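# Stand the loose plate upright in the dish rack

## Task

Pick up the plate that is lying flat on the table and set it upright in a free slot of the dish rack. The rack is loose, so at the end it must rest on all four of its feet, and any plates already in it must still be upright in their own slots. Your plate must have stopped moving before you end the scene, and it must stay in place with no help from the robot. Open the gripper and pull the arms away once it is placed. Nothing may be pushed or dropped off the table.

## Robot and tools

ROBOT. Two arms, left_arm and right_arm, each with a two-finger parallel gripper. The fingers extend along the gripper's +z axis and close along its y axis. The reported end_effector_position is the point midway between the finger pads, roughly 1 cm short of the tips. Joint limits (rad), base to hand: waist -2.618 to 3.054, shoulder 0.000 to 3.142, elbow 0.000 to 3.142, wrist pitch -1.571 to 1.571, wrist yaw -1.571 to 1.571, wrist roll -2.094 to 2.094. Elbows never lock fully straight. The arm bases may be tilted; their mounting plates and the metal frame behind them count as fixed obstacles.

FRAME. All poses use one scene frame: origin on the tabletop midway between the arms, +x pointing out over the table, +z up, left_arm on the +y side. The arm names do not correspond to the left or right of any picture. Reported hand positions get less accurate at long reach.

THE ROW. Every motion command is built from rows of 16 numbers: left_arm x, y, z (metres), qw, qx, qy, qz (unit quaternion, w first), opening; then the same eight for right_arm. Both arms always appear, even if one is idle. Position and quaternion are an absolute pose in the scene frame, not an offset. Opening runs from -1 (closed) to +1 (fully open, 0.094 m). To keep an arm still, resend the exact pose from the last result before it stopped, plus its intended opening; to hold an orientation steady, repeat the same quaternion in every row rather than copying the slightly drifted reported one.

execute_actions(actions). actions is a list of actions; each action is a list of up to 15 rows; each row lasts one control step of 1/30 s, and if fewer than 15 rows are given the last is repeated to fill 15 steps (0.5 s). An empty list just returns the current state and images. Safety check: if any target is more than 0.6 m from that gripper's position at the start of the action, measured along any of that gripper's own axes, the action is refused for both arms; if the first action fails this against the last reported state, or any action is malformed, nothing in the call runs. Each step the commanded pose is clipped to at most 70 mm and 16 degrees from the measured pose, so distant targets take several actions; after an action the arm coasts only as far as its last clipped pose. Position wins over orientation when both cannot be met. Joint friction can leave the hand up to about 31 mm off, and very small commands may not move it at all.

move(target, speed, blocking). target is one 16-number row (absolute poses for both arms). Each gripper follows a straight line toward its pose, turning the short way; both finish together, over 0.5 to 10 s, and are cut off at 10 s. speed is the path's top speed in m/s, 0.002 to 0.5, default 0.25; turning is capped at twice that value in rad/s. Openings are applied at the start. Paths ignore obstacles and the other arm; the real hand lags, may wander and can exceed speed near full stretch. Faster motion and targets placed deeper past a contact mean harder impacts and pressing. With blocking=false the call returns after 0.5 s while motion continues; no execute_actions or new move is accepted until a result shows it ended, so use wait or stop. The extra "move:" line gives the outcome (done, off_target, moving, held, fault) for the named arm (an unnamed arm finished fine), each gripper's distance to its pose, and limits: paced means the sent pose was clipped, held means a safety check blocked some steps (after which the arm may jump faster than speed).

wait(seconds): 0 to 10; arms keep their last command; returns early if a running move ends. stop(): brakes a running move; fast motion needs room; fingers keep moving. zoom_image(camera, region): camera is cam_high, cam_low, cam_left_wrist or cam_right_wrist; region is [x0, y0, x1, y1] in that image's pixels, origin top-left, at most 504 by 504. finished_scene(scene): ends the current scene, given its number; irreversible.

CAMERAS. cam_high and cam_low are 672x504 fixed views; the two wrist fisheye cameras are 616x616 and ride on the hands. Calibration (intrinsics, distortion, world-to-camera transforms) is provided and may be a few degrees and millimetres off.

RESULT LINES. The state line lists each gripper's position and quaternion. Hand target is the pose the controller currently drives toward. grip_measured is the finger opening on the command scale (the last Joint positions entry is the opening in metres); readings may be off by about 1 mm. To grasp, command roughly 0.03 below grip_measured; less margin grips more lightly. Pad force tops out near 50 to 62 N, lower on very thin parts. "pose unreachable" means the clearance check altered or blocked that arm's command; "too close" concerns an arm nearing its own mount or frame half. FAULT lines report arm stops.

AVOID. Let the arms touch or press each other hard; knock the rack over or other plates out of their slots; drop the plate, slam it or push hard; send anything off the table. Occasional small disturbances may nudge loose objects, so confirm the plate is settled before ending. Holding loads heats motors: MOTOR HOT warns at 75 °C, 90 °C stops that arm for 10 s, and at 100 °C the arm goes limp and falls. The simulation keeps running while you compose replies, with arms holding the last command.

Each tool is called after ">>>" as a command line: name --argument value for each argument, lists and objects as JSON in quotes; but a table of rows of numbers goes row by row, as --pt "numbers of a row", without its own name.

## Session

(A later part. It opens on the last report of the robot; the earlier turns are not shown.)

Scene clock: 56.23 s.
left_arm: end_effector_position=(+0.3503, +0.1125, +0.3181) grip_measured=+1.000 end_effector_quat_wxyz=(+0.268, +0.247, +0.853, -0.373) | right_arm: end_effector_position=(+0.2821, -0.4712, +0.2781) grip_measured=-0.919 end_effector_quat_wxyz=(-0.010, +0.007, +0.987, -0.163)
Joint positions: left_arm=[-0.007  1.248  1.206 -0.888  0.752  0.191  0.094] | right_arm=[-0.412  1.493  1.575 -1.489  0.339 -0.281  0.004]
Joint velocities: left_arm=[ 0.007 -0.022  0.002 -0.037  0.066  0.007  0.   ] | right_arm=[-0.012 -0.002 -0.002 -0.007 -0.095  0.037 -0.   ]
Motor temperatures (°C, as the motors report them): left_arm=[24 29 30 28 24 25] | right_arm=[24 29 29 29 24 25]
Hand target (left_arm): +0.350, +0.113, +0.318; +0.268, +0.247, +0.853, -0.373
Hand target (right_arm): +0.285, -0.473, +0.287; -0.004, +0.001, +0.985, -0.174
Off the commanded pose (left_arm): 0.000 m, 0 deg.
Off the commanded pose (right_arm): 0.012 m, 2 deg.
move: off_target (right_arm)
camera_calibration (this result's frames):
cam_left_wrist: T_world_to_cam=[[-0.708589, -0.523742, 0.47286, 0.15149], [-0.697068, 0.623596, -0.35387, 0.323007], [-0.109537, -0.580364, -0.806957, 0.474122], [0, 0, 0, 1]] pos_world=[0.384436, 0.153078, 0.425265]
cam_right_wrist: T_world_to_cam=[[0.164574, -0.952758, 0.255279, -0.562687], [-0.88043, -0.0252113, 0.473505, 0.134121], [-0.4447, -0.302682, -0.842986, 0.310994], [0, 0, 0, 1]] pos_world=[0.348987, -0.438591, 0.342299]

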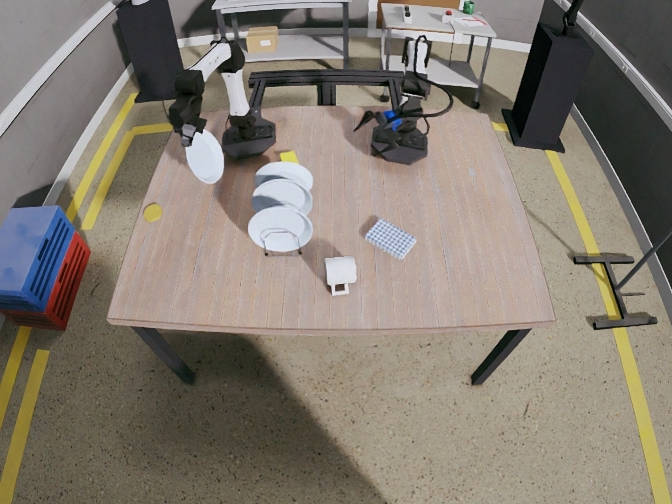

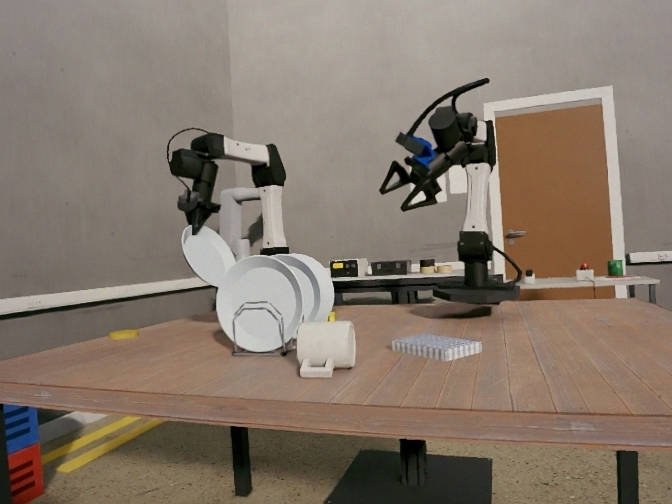

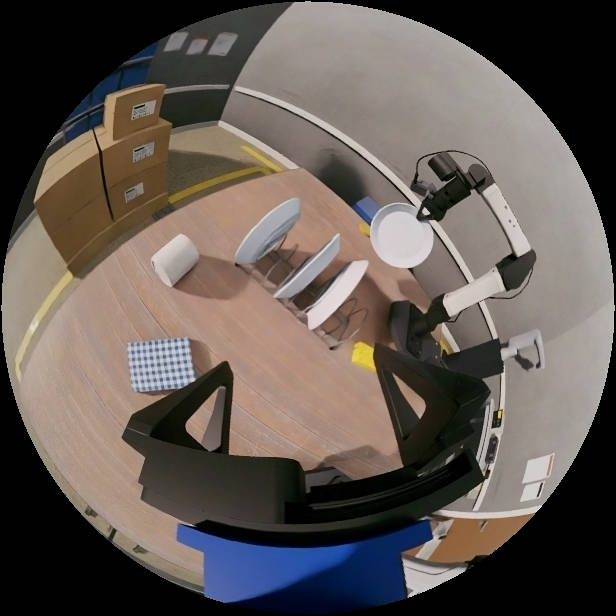

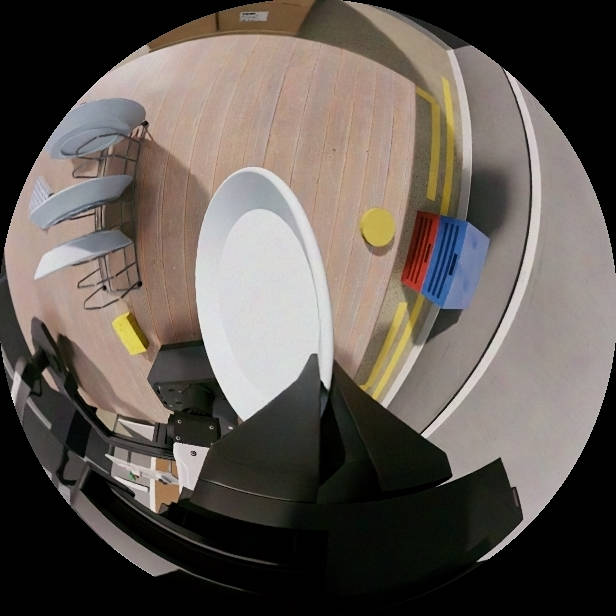

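>>> move --target '[0.3503,0.1125,0.3181,0.268,0.247,0.853,-0.373,1.0, 0.245,-0.34,0.32,0.33,-0.63,0.675,-0.19,-1]' --speed 0.3

>>> move --target '[0.3503,0.1125,0.3181,0.268,0.247,0.853,-0.373,1.0, 0.251,-0.168,0.322,0.431,-0.599,0.653,-0.188,-1]' --speed 0.12

>>> zoom_image --camera "cam_left_wrist" --region '[280, 200, 460, 380]'

Scene clock: 64.07 s.
left_arm: end_effector_position=(+0.3503, +0.1125, +0.3181) grip_measured=+1.000 end_effector_quat_wxyz=(+0.268, +0.247, +0.853, -0.373) | right_arm: end_effector_position=(+0.2374, -0.3414, +0.3129) grip_measured=-0.920 end_effector_quat_wxyz=(+0.304, -0.635, +0.689, -0.173)
Joint positions: left_arm=[-0.007  1.248  1.206 -0.888  0.752  0.191  0.094] | right_arm=[-0.378  0.727  1.054 -1.154 -0.288 -1.648  0.004]
Joint velocities: left_arm=[-0.012 -0.022  0.027  0.007 -0.007 -0.037  0.   ] | right_arm=[-0.027  0.017  0.002  0.022 -0.037 -0.066 -0.   ]
Motor temperatures (°C, as the motors report them): left_arm=[24 29 31 28 24 25] | right_arm=[24 29 30 29 24 25]
Hand target (left_arm): +0.350, +0.113, +0.318; +0.268, +0.247, +0.853, -0.373
Hand target (right_arm): +0.245, -0.340, +0.323; -0.329, +0.634, -0.674, +0.191
Off the commanded pose (left_arm): 0.000 m, 0 deg.
Off the commanded pose (right_arm): 0.010 m, 4 deg.
move: off_target (right_arm)
camera_calibration (this result's frames):
cam_left_wrist: T_world_to_cam=[[-0.708589, -0.523742, 0.47286, 0.15149], [-0.697068, 0.623596, -0.35387, 0.323007], [-0.109537, -0.580364, -0.806957, 0.474122], [0, 0, 0, 1]] pos_world=[0.384436, 0.153078, 0.425265]
cam_right_wrist: T_world_to_cam=[[0.795964, 0.0501451, 0.603263, -0.356893], [-0.133097, -0.957679, 0.255217, -0.345944], [0.590531, -0.283436, -0.755604, 0.0932392], [0, 0, 0, 1]] pos_world=[0.182969, -0.28698, 0.374043]

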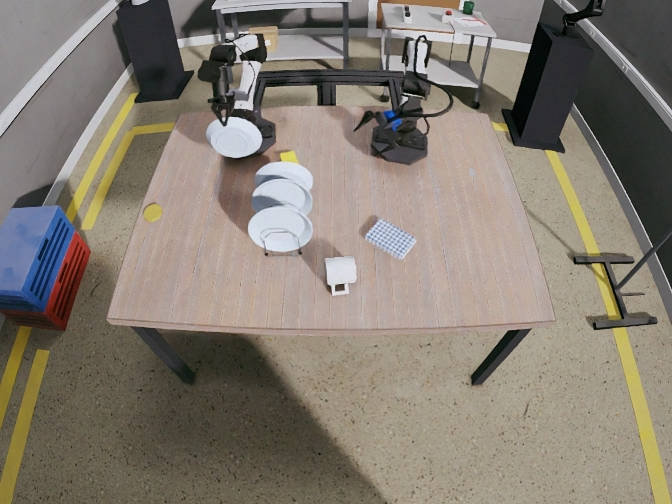

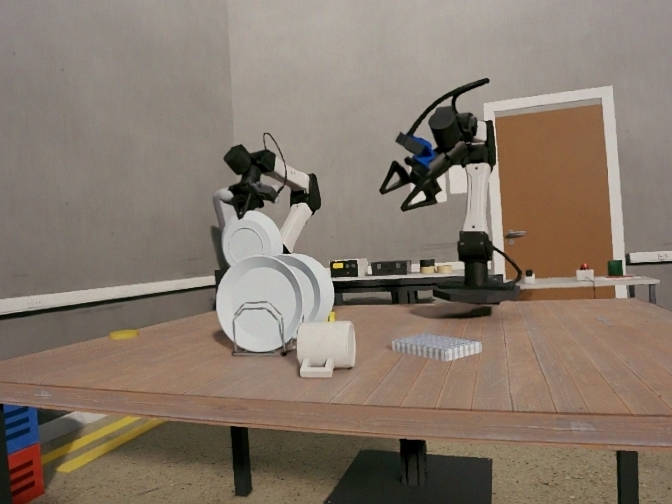

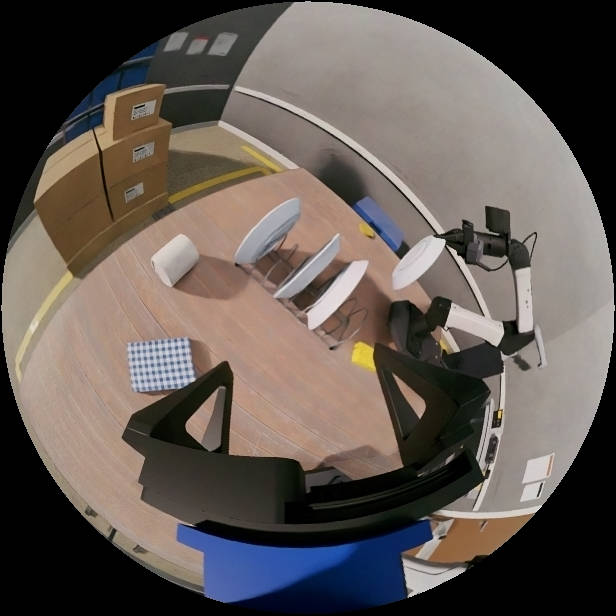

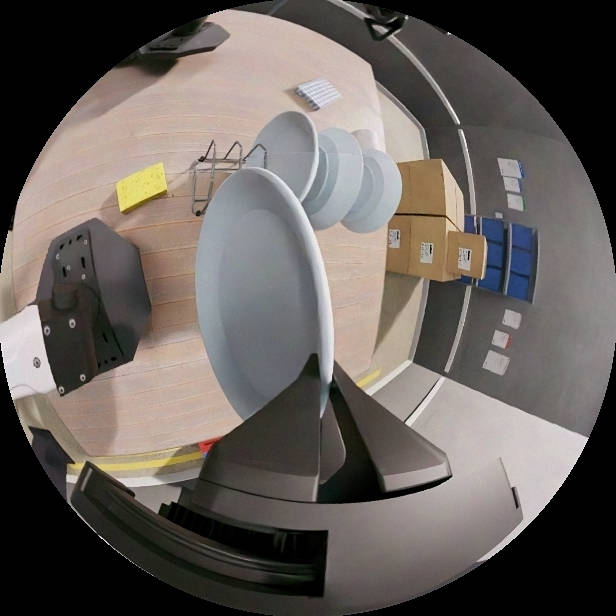

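Scene clock: 66.13 s.
left_arm: end_effector_position=(+0.3503, +0.1125, +0.3181) grip_measured=+1.000 end_effector_quat_wxyz=(+0.268, +0.247, +0.853, -0.373) | right_arm: end_effector_position=(+0.2389, -0.1707, +0.3092) grip_measured=-0.919 end_effector_quat_wxyz=(+0.395, -0.627, +0.644, -0.188)
Joint positions: left_arm=[-0.007  1.248  1.206 -0.888  0.752  0.191  0.094] | right_arm=[ 0.955  0.882  0.92  -0.816  0.639 -0.767  0.004]
Joint velocities: left_arm=[ 0.002 -0.012 -0.017  0.007 -0.007 -0.037  0.   ] | right_arm=[0.007 0.017 0.012 0.022 0.11  0.007 0.   ]
Motor temperatures (°C, as the motors report them): left_arm=[24 29 31 28 24 25] | right_arm=[24 29 30 29 24 25]
Hand target (left_arm): +0.350, +0.113, +0.318; +0.268, +0.247, +0.853, -0.373
Hand target (right_arm): +0.246, -0.165, +0.320; -0.423, +0.602, -0.650, +0.191
Off the commanded pose (left_arm): 0.000 m, 0 deg.
Off the commanded pose (right_arm): 0.018 m, 5 deg.
move: off_target (right_arm)
camera_calibration (this result's frames):
cam_left_wrist: T_world_to_cam=[[-0.708589, -0.523742, 0.47286, 0.15149], [-0.697068, 0.623596, -0.35387, 0.323007], [-0.109537, -0.580364, -0.806957, 0.474122], [0, 0, 0, 1]] pos_world=[0.384436, 0.153078, 0.425265]
cam_right_wrist: T_world_to_cam=[[0.675436, 0.043929, 0.736109, -0.377779], [-0.102845, -0.982857, 0.153022, -0.161251], [0.730212, -0.179062, -0.659339, 0.0926215], [0, 0, 0, 1]] pos_world=[0.170948, -0.125306, 0.36383]

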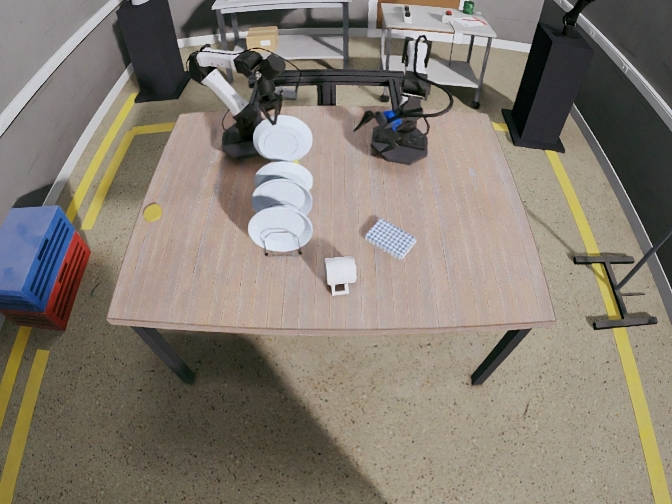

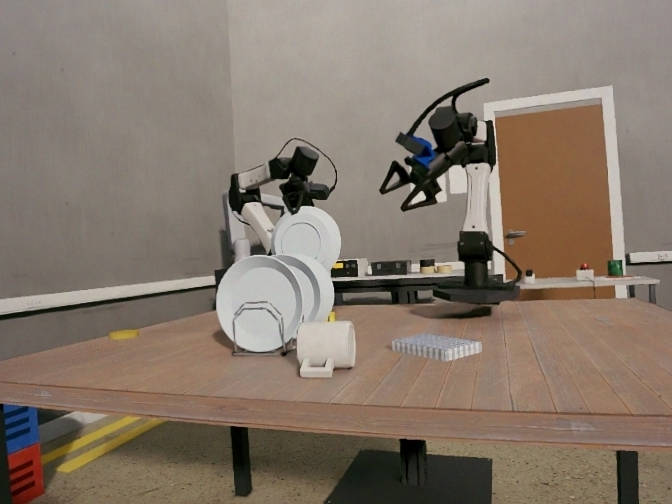

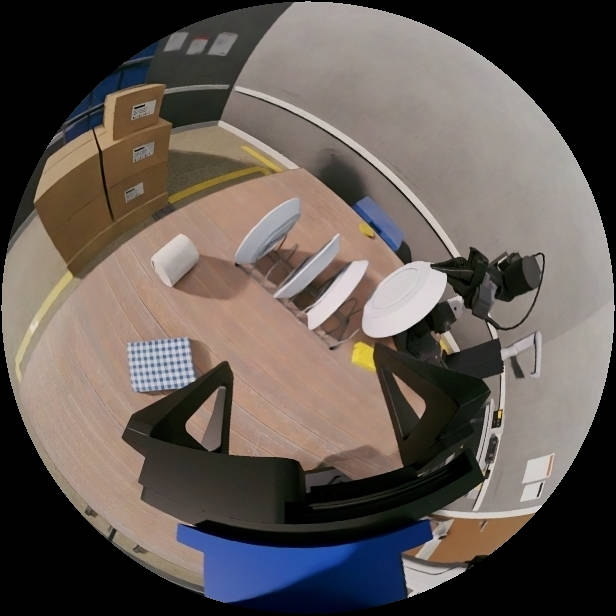

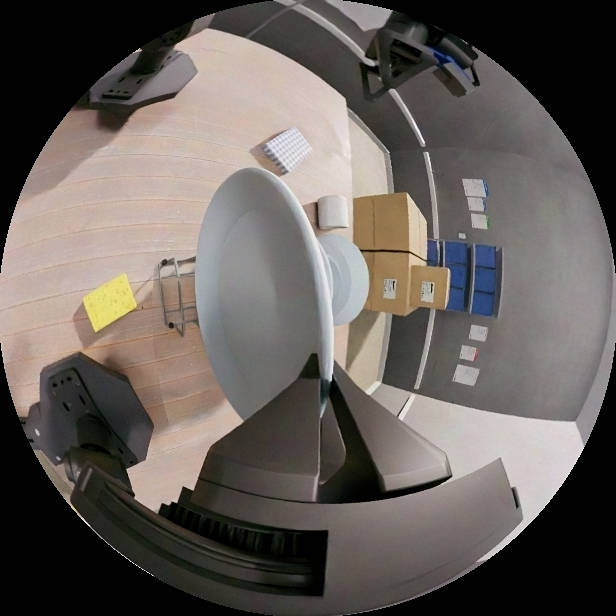

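Region (280, 200, 460, 380) of cam_left_wrist's 616x616 image, scaled by 2.800, with more detail than that image has.

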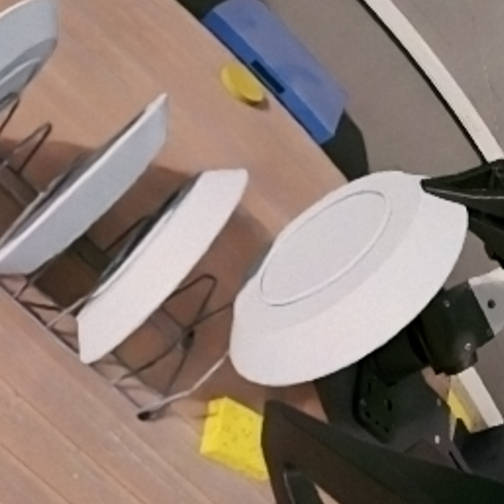

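>>> zoom_image --camera "cam_right_wrist" --region '[130, 220, 250, 360]'

Region (130, 220, 250, 360) of cam_right_wrist's 616x616 image, scaled by 3.600, with more detail than that image has; it fills the left 432 columns of this view, and the rest is white.

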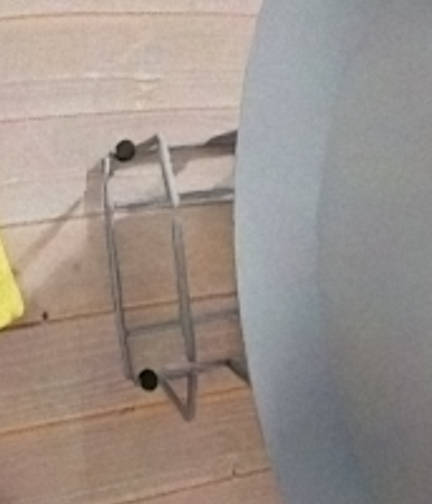

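>>> move --target '[0.3503,0.1125,0.3181,0.268,0.247,0.853,-0.373,1.0, 0.254,-0.178,0.262,0.419,-0.602,0.660,-0.178,-1]' --speed 0.05

>>> zoom_image --camera "cam_left_wrist" --region '[280, 200, 460, 380]'

Scene clock: 76.63 s.
left_arm: end_effector_position=(+0.3503, +0.1125, +0.3181) grip_measured=+1.000 end_effector_quat_wxyz=(+0.268, +0.247, +0.853, -0.373) | right_arm: end_effector_position=(+0.2422, -0.1854, +0.2436) grip_measured=-0.919 end_effector_quat_wxyz=(+0.373, -0.629, +0.659, -0.178)
Joint positions: left_arm=[-0.007  1.248  1.206 -0.888  0.752  0.191  0.094] | right_arm=[ 0.826  0.814  0.67  -0.638  0.532 -0.827  0.004]
Joint velocities: left_arm=[-0.007 -0.002  0.012 -0.066 -0.037  0.007  0.   ] | right_arm=[ 0.017 -0.007 -0.007  0.081  0.081 -0.007 -0.001]
Motor temperatures (°C, as the motors report them): left_arm=[24 29 31 28 24 25] | right_arm=[24 28 30 32 24 25]
Hand target (left_arm): +0.350, +0.113, +0.318; +0.268, +0.247, +0.853, -0.373
Hand target (right_arm): +0.252, -0.180, +0.263; -0.417, +0.600, -0.659, +0.177
Off the commanded pose (left_arm): 0.000 m, 0 deg.
Off the commanded pose (right_arm): 0.023 m, 6 deg.
move: off_target (right_arm)
camera_calibration (this result's frames):
cam_left_wrist: T_world_to_cam=[[-0.708589, -0.523742, 0.47286, 0.15149], [-0.697068, 0.623596, -0.35387, 0.323007], [-0.109537, -0.580364, -0.806957, 0.474122], [0, 0, 0, 1]] pos_world=[0.384436, 0.153078, 0.425265]
cam_right_wrist: T_world_to_cam=[[0.714444, 0.0415463, 0.698458, -0.331747], [-0.109401, -0.979325, 0.170158, -0.167256], [0.691087, -0.197981, -0.695128, 0.0589432], [0, 0, 0, 1]] pos_world=[0.177982, -0.138345, 0.301144]

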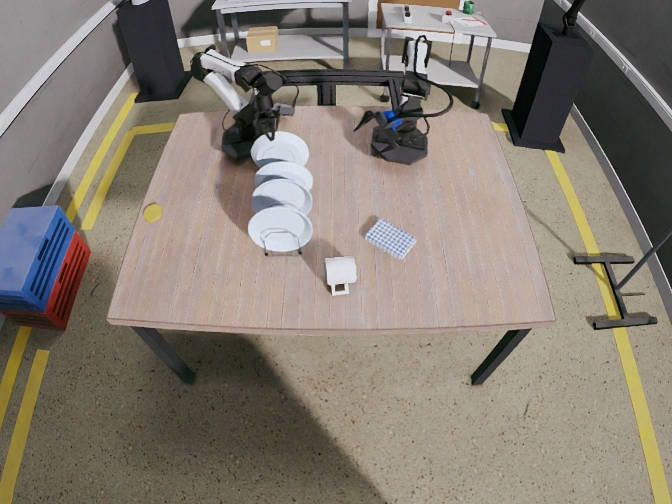

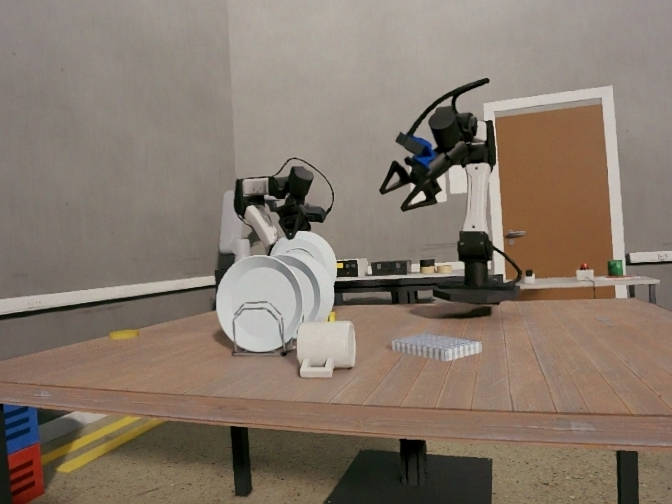

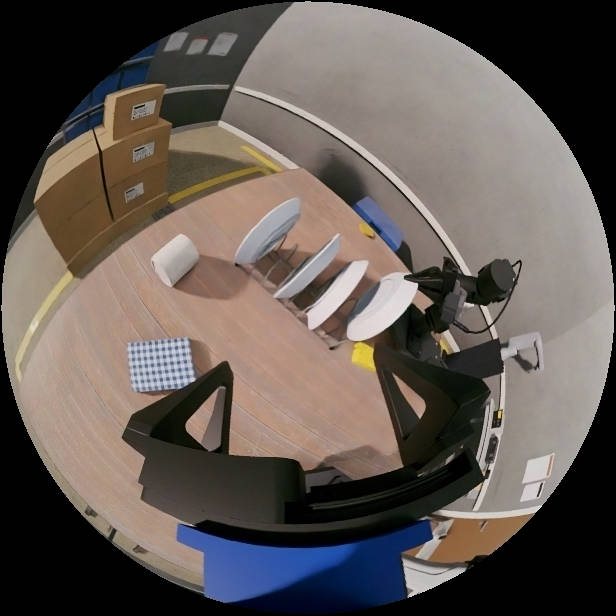

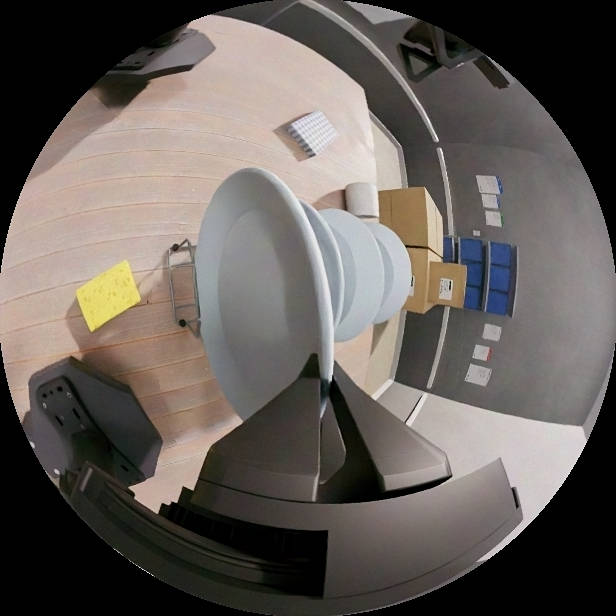

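Region (280, 200, 460, 380) of cam_left_wrist's 616x616 image, scaled by 2.800, with more detail than that image has.

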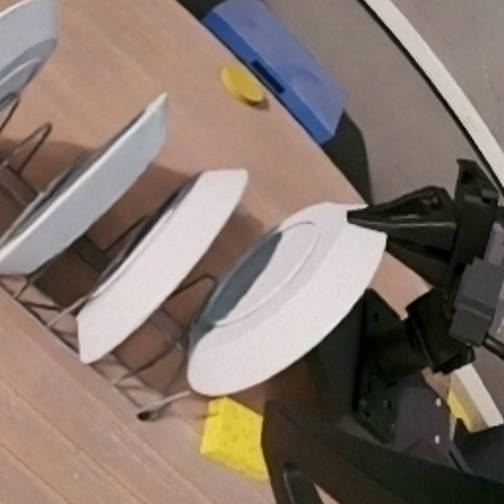

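>>> zoom_image --camera "cam_right_wrist" --region '[140, 210, 260, 350]'

Region (140, 210, 260, 350) of cam_right_wrist's 616x616 image, scaled by 3.600, with more detail than that image has; it fills the left 432 columns of this view, and the rest is white.

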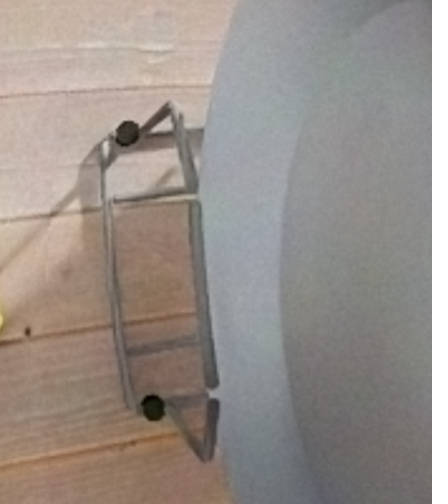

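>>> move --target '[0.3503,0.1125,0.3181,0.268,0.247,0.853,-0.373,1.0, 0.257,-0.171,0.205,0.419,-0.602,0.660,-0.178,-1]' --speed 0.04

>>> zoom_image --camera "cam_left_wrist" --region '[280, 200, 460, 380]'

Scene clock: 83.87 s.
left_arm: end_effector_position=(+0.3503, +0.1125, +0.3181) grip_measured=+1.000 end_effector_quat_wxyz=(+0.268, +0.247, +0.853, -0.373) | right_arm: end_effector_position=(+0.2407, -0.1803, +0.1888) grip_measured=-0.919 end_effector_quat_wxyz=(+0.377, -0.630, +0.657, -0.173)
Joint positions: left_arm=[-0.007  1.248  1.206 -0.888  0.752  0.191  0.094] | right_arm=[ 0.809  0.828  0.451 -0.389  0.509 -0.843  0.004]
Joint velocities: left_arm=[-0.002  0.002  0.012  0.037  0.051 -0.11   0.   ] | right_arm=[-0.012 -0.002 -0.002 -0.037 -0.022 -0.051  0.   ]
Motor temperatures (°C, as the motors report them): left_arm=[24 29 32 28 24 25] | right_arm=[24 27 31 33 24 25]
Hand target (left_arm): +0.350, +0.113, +0.318; +0.268, +0.247, +0.853, -0.373
Hand target (right_arm): +0.254, -0.174, +0.206; -0.417, +0.601, -0.659, +0.178
Off the commanded pose (left_arm): 0.000 m, 0 deg.
Off the commanded pose (right_arm): 0.025 m, 6 deg.
move: off_target (right_arm)
camera_calibration (this result's frames):
cam_left_wrist: T_world_to_cam=[[-0.708589, -0.523742, 0.47286, 0.15149], [-0.697068, 0.623596, -0.35387, 0.323007], [-0.109537, -0.580364, -0.806957, 0.474122], [0, 0, 0, 1]] pos_world=[0.384436, 0.153078, 0.425265]
cam_right_wrist: T_world_to_cam=[[0.713925, 0.0401386, 0.699071, -0.292826], [-0.101301, -0.981932, 0.159833, -0.153594], [0.692856, -0.184926, -0.69696, 0.0252245], [0, 0, 0, 1]] pos_world=[0.176019, -0.134401, 0.246836]

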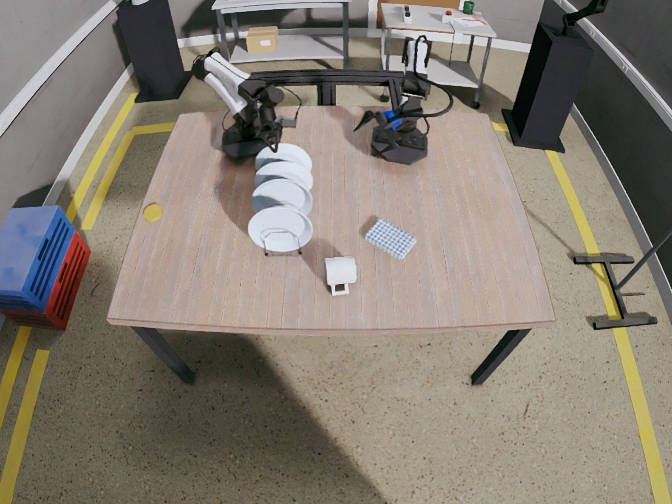

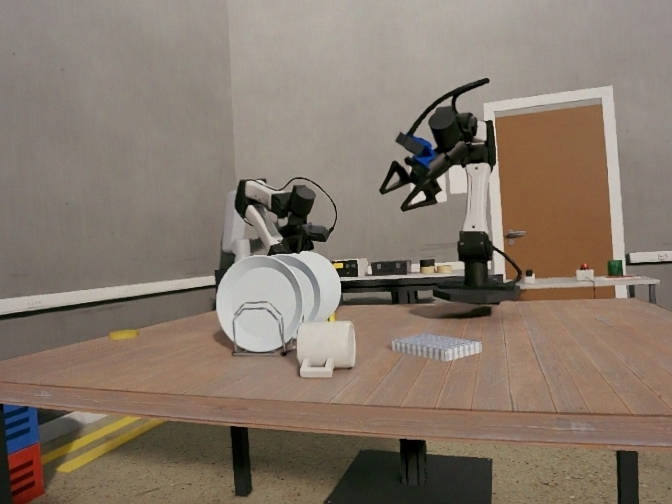

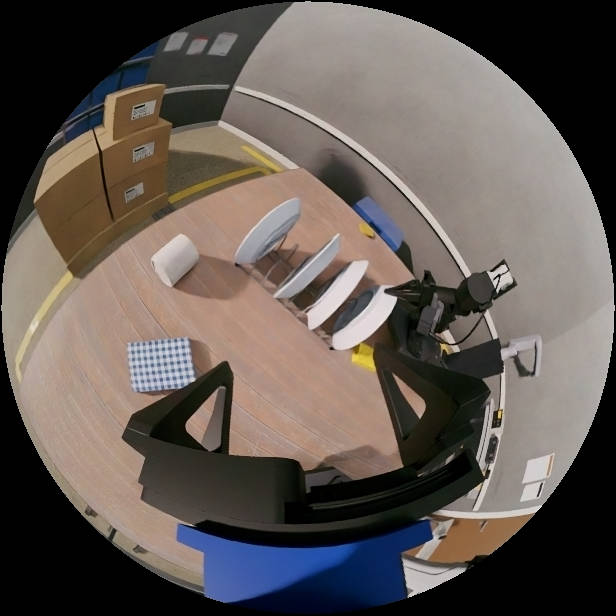

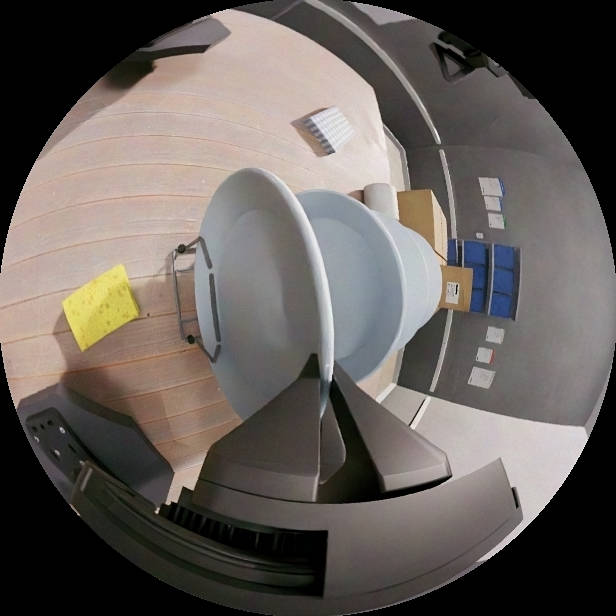

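Region (280, 200, 460, 380) of cam_left_wrist's 616x616 image, scaled by 2.800, with more detail than that image has.

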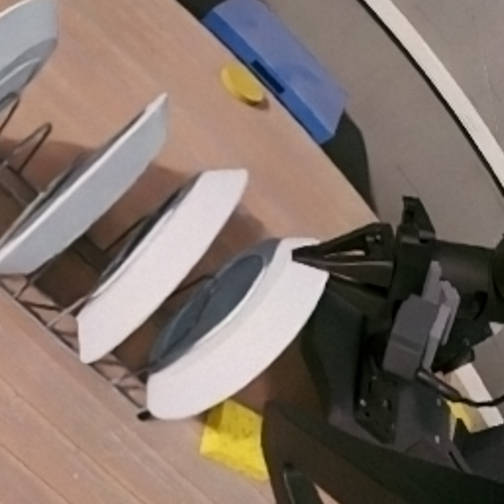

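>>> move --target '[0.3503,0.1125,0.3181,0.268,0.247,0.853,-0.373,1.0, 0.258,-0.178,0.192,0.419,-0.602,0.660,-0.178,-1]' --speed 0.025

Scene clock: 87.53 s.
left_arm: end_effector_position=(+0.3503, +0.1125, +0.3181) grip_measured=+1.000 end_effector_quat_wxyz=(+0.268, +0.247, +0.853, -0.373) | right_arm: end_effector_position=(+0.2442, -0.1793, +0.1849) grip_measured=-0.919 end_effector_quat_wxyz=(+0.382, -0.634, +0.651, -0.167)
Joint positions: left_arm=[-0.007  1.248  1.206 -0.888  0.752  0.191  0.094] | right_arm=[ 0.773  0.828  0.429 -0.34   0.465 -0.883  0.004]
Joint velocities: left_arm=[ 0.002 -0.002 -0.002 -0.007  0.007 -0.037  0.   ] | right_arm=[-0.017  0.002 -0.007  0.022  0.007  0.037  0.   ]
Motor temperatures (°C, as the motors report them): left_arm=[24 29 32 28 24 25] | right_arm=[24 27 31 34 24 25]
Hand target (left_arm): +0.350, +0.113, +0.318; +0.268, +0.247, +0.853, -0.373
Hand target (right_arm): +0.256, -0.179, +0.193; -0.416, +0.601, -0.659, +0.177
Off the commanded pose (left_arm): 0.000 m, 0 deg.
Off the commanded pose (right_arm): 0.016 m, 6 deg.
move: off_target (right_arm)
camera_calibration (this result's frames):
cam_left_wrist: T_world_to_cam=[[-0.708589, -0.523742, 0.47286, 0.15149], [-0.697068, 0.623596, -0.35387, 0.323007], [-0.109537, -0.580364, -0.806957, 0.474122], [0, 0, 0, 1]] pos_world=[0.384436, 0.153078, 0.425265]
cam_right_wrist: T_world_to_cam=[[0.711731, 0.0461776, 0.700933, -0.291375], [-0.0829166, -0.985338, 0.149108, -0.154726], [0.697541, -0.164244, -0.697467, 0.0229428], [0, 0, 0, 1]] pos_world=[0.178548, -0.135234, 0.243307]

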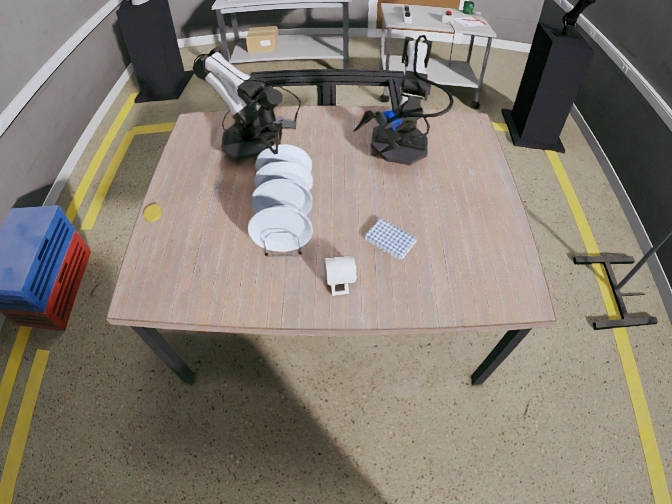

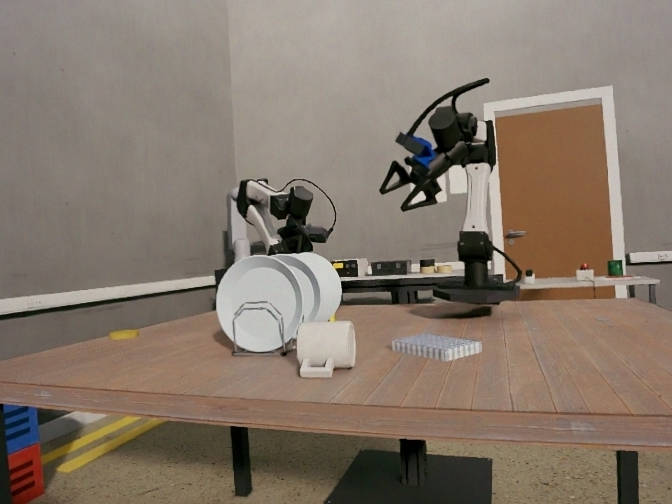

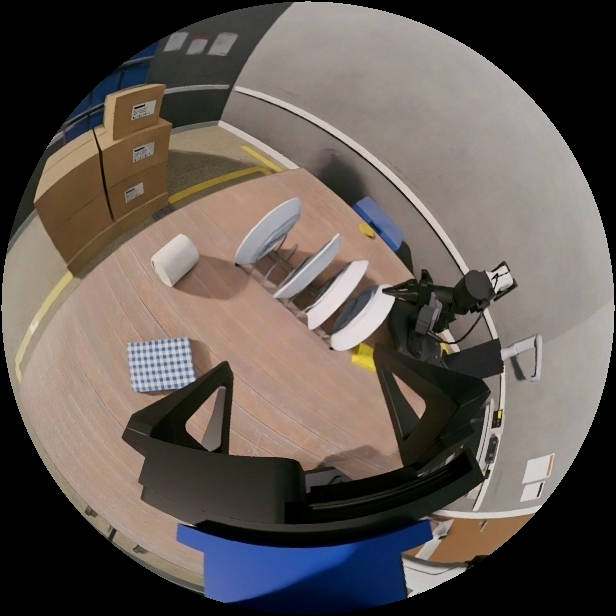

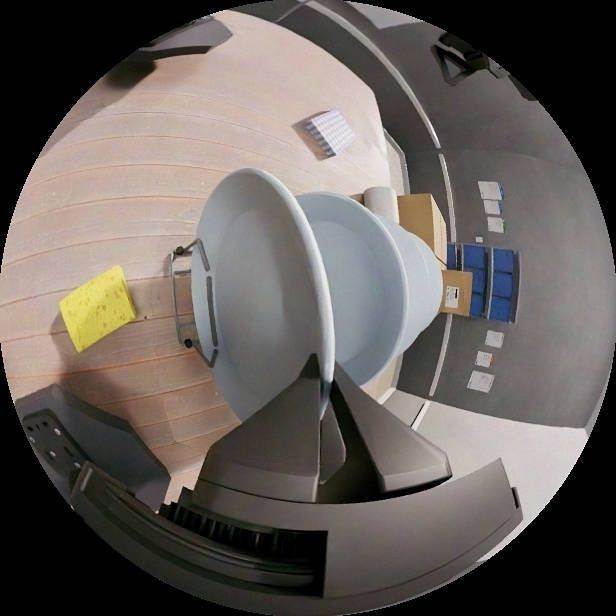

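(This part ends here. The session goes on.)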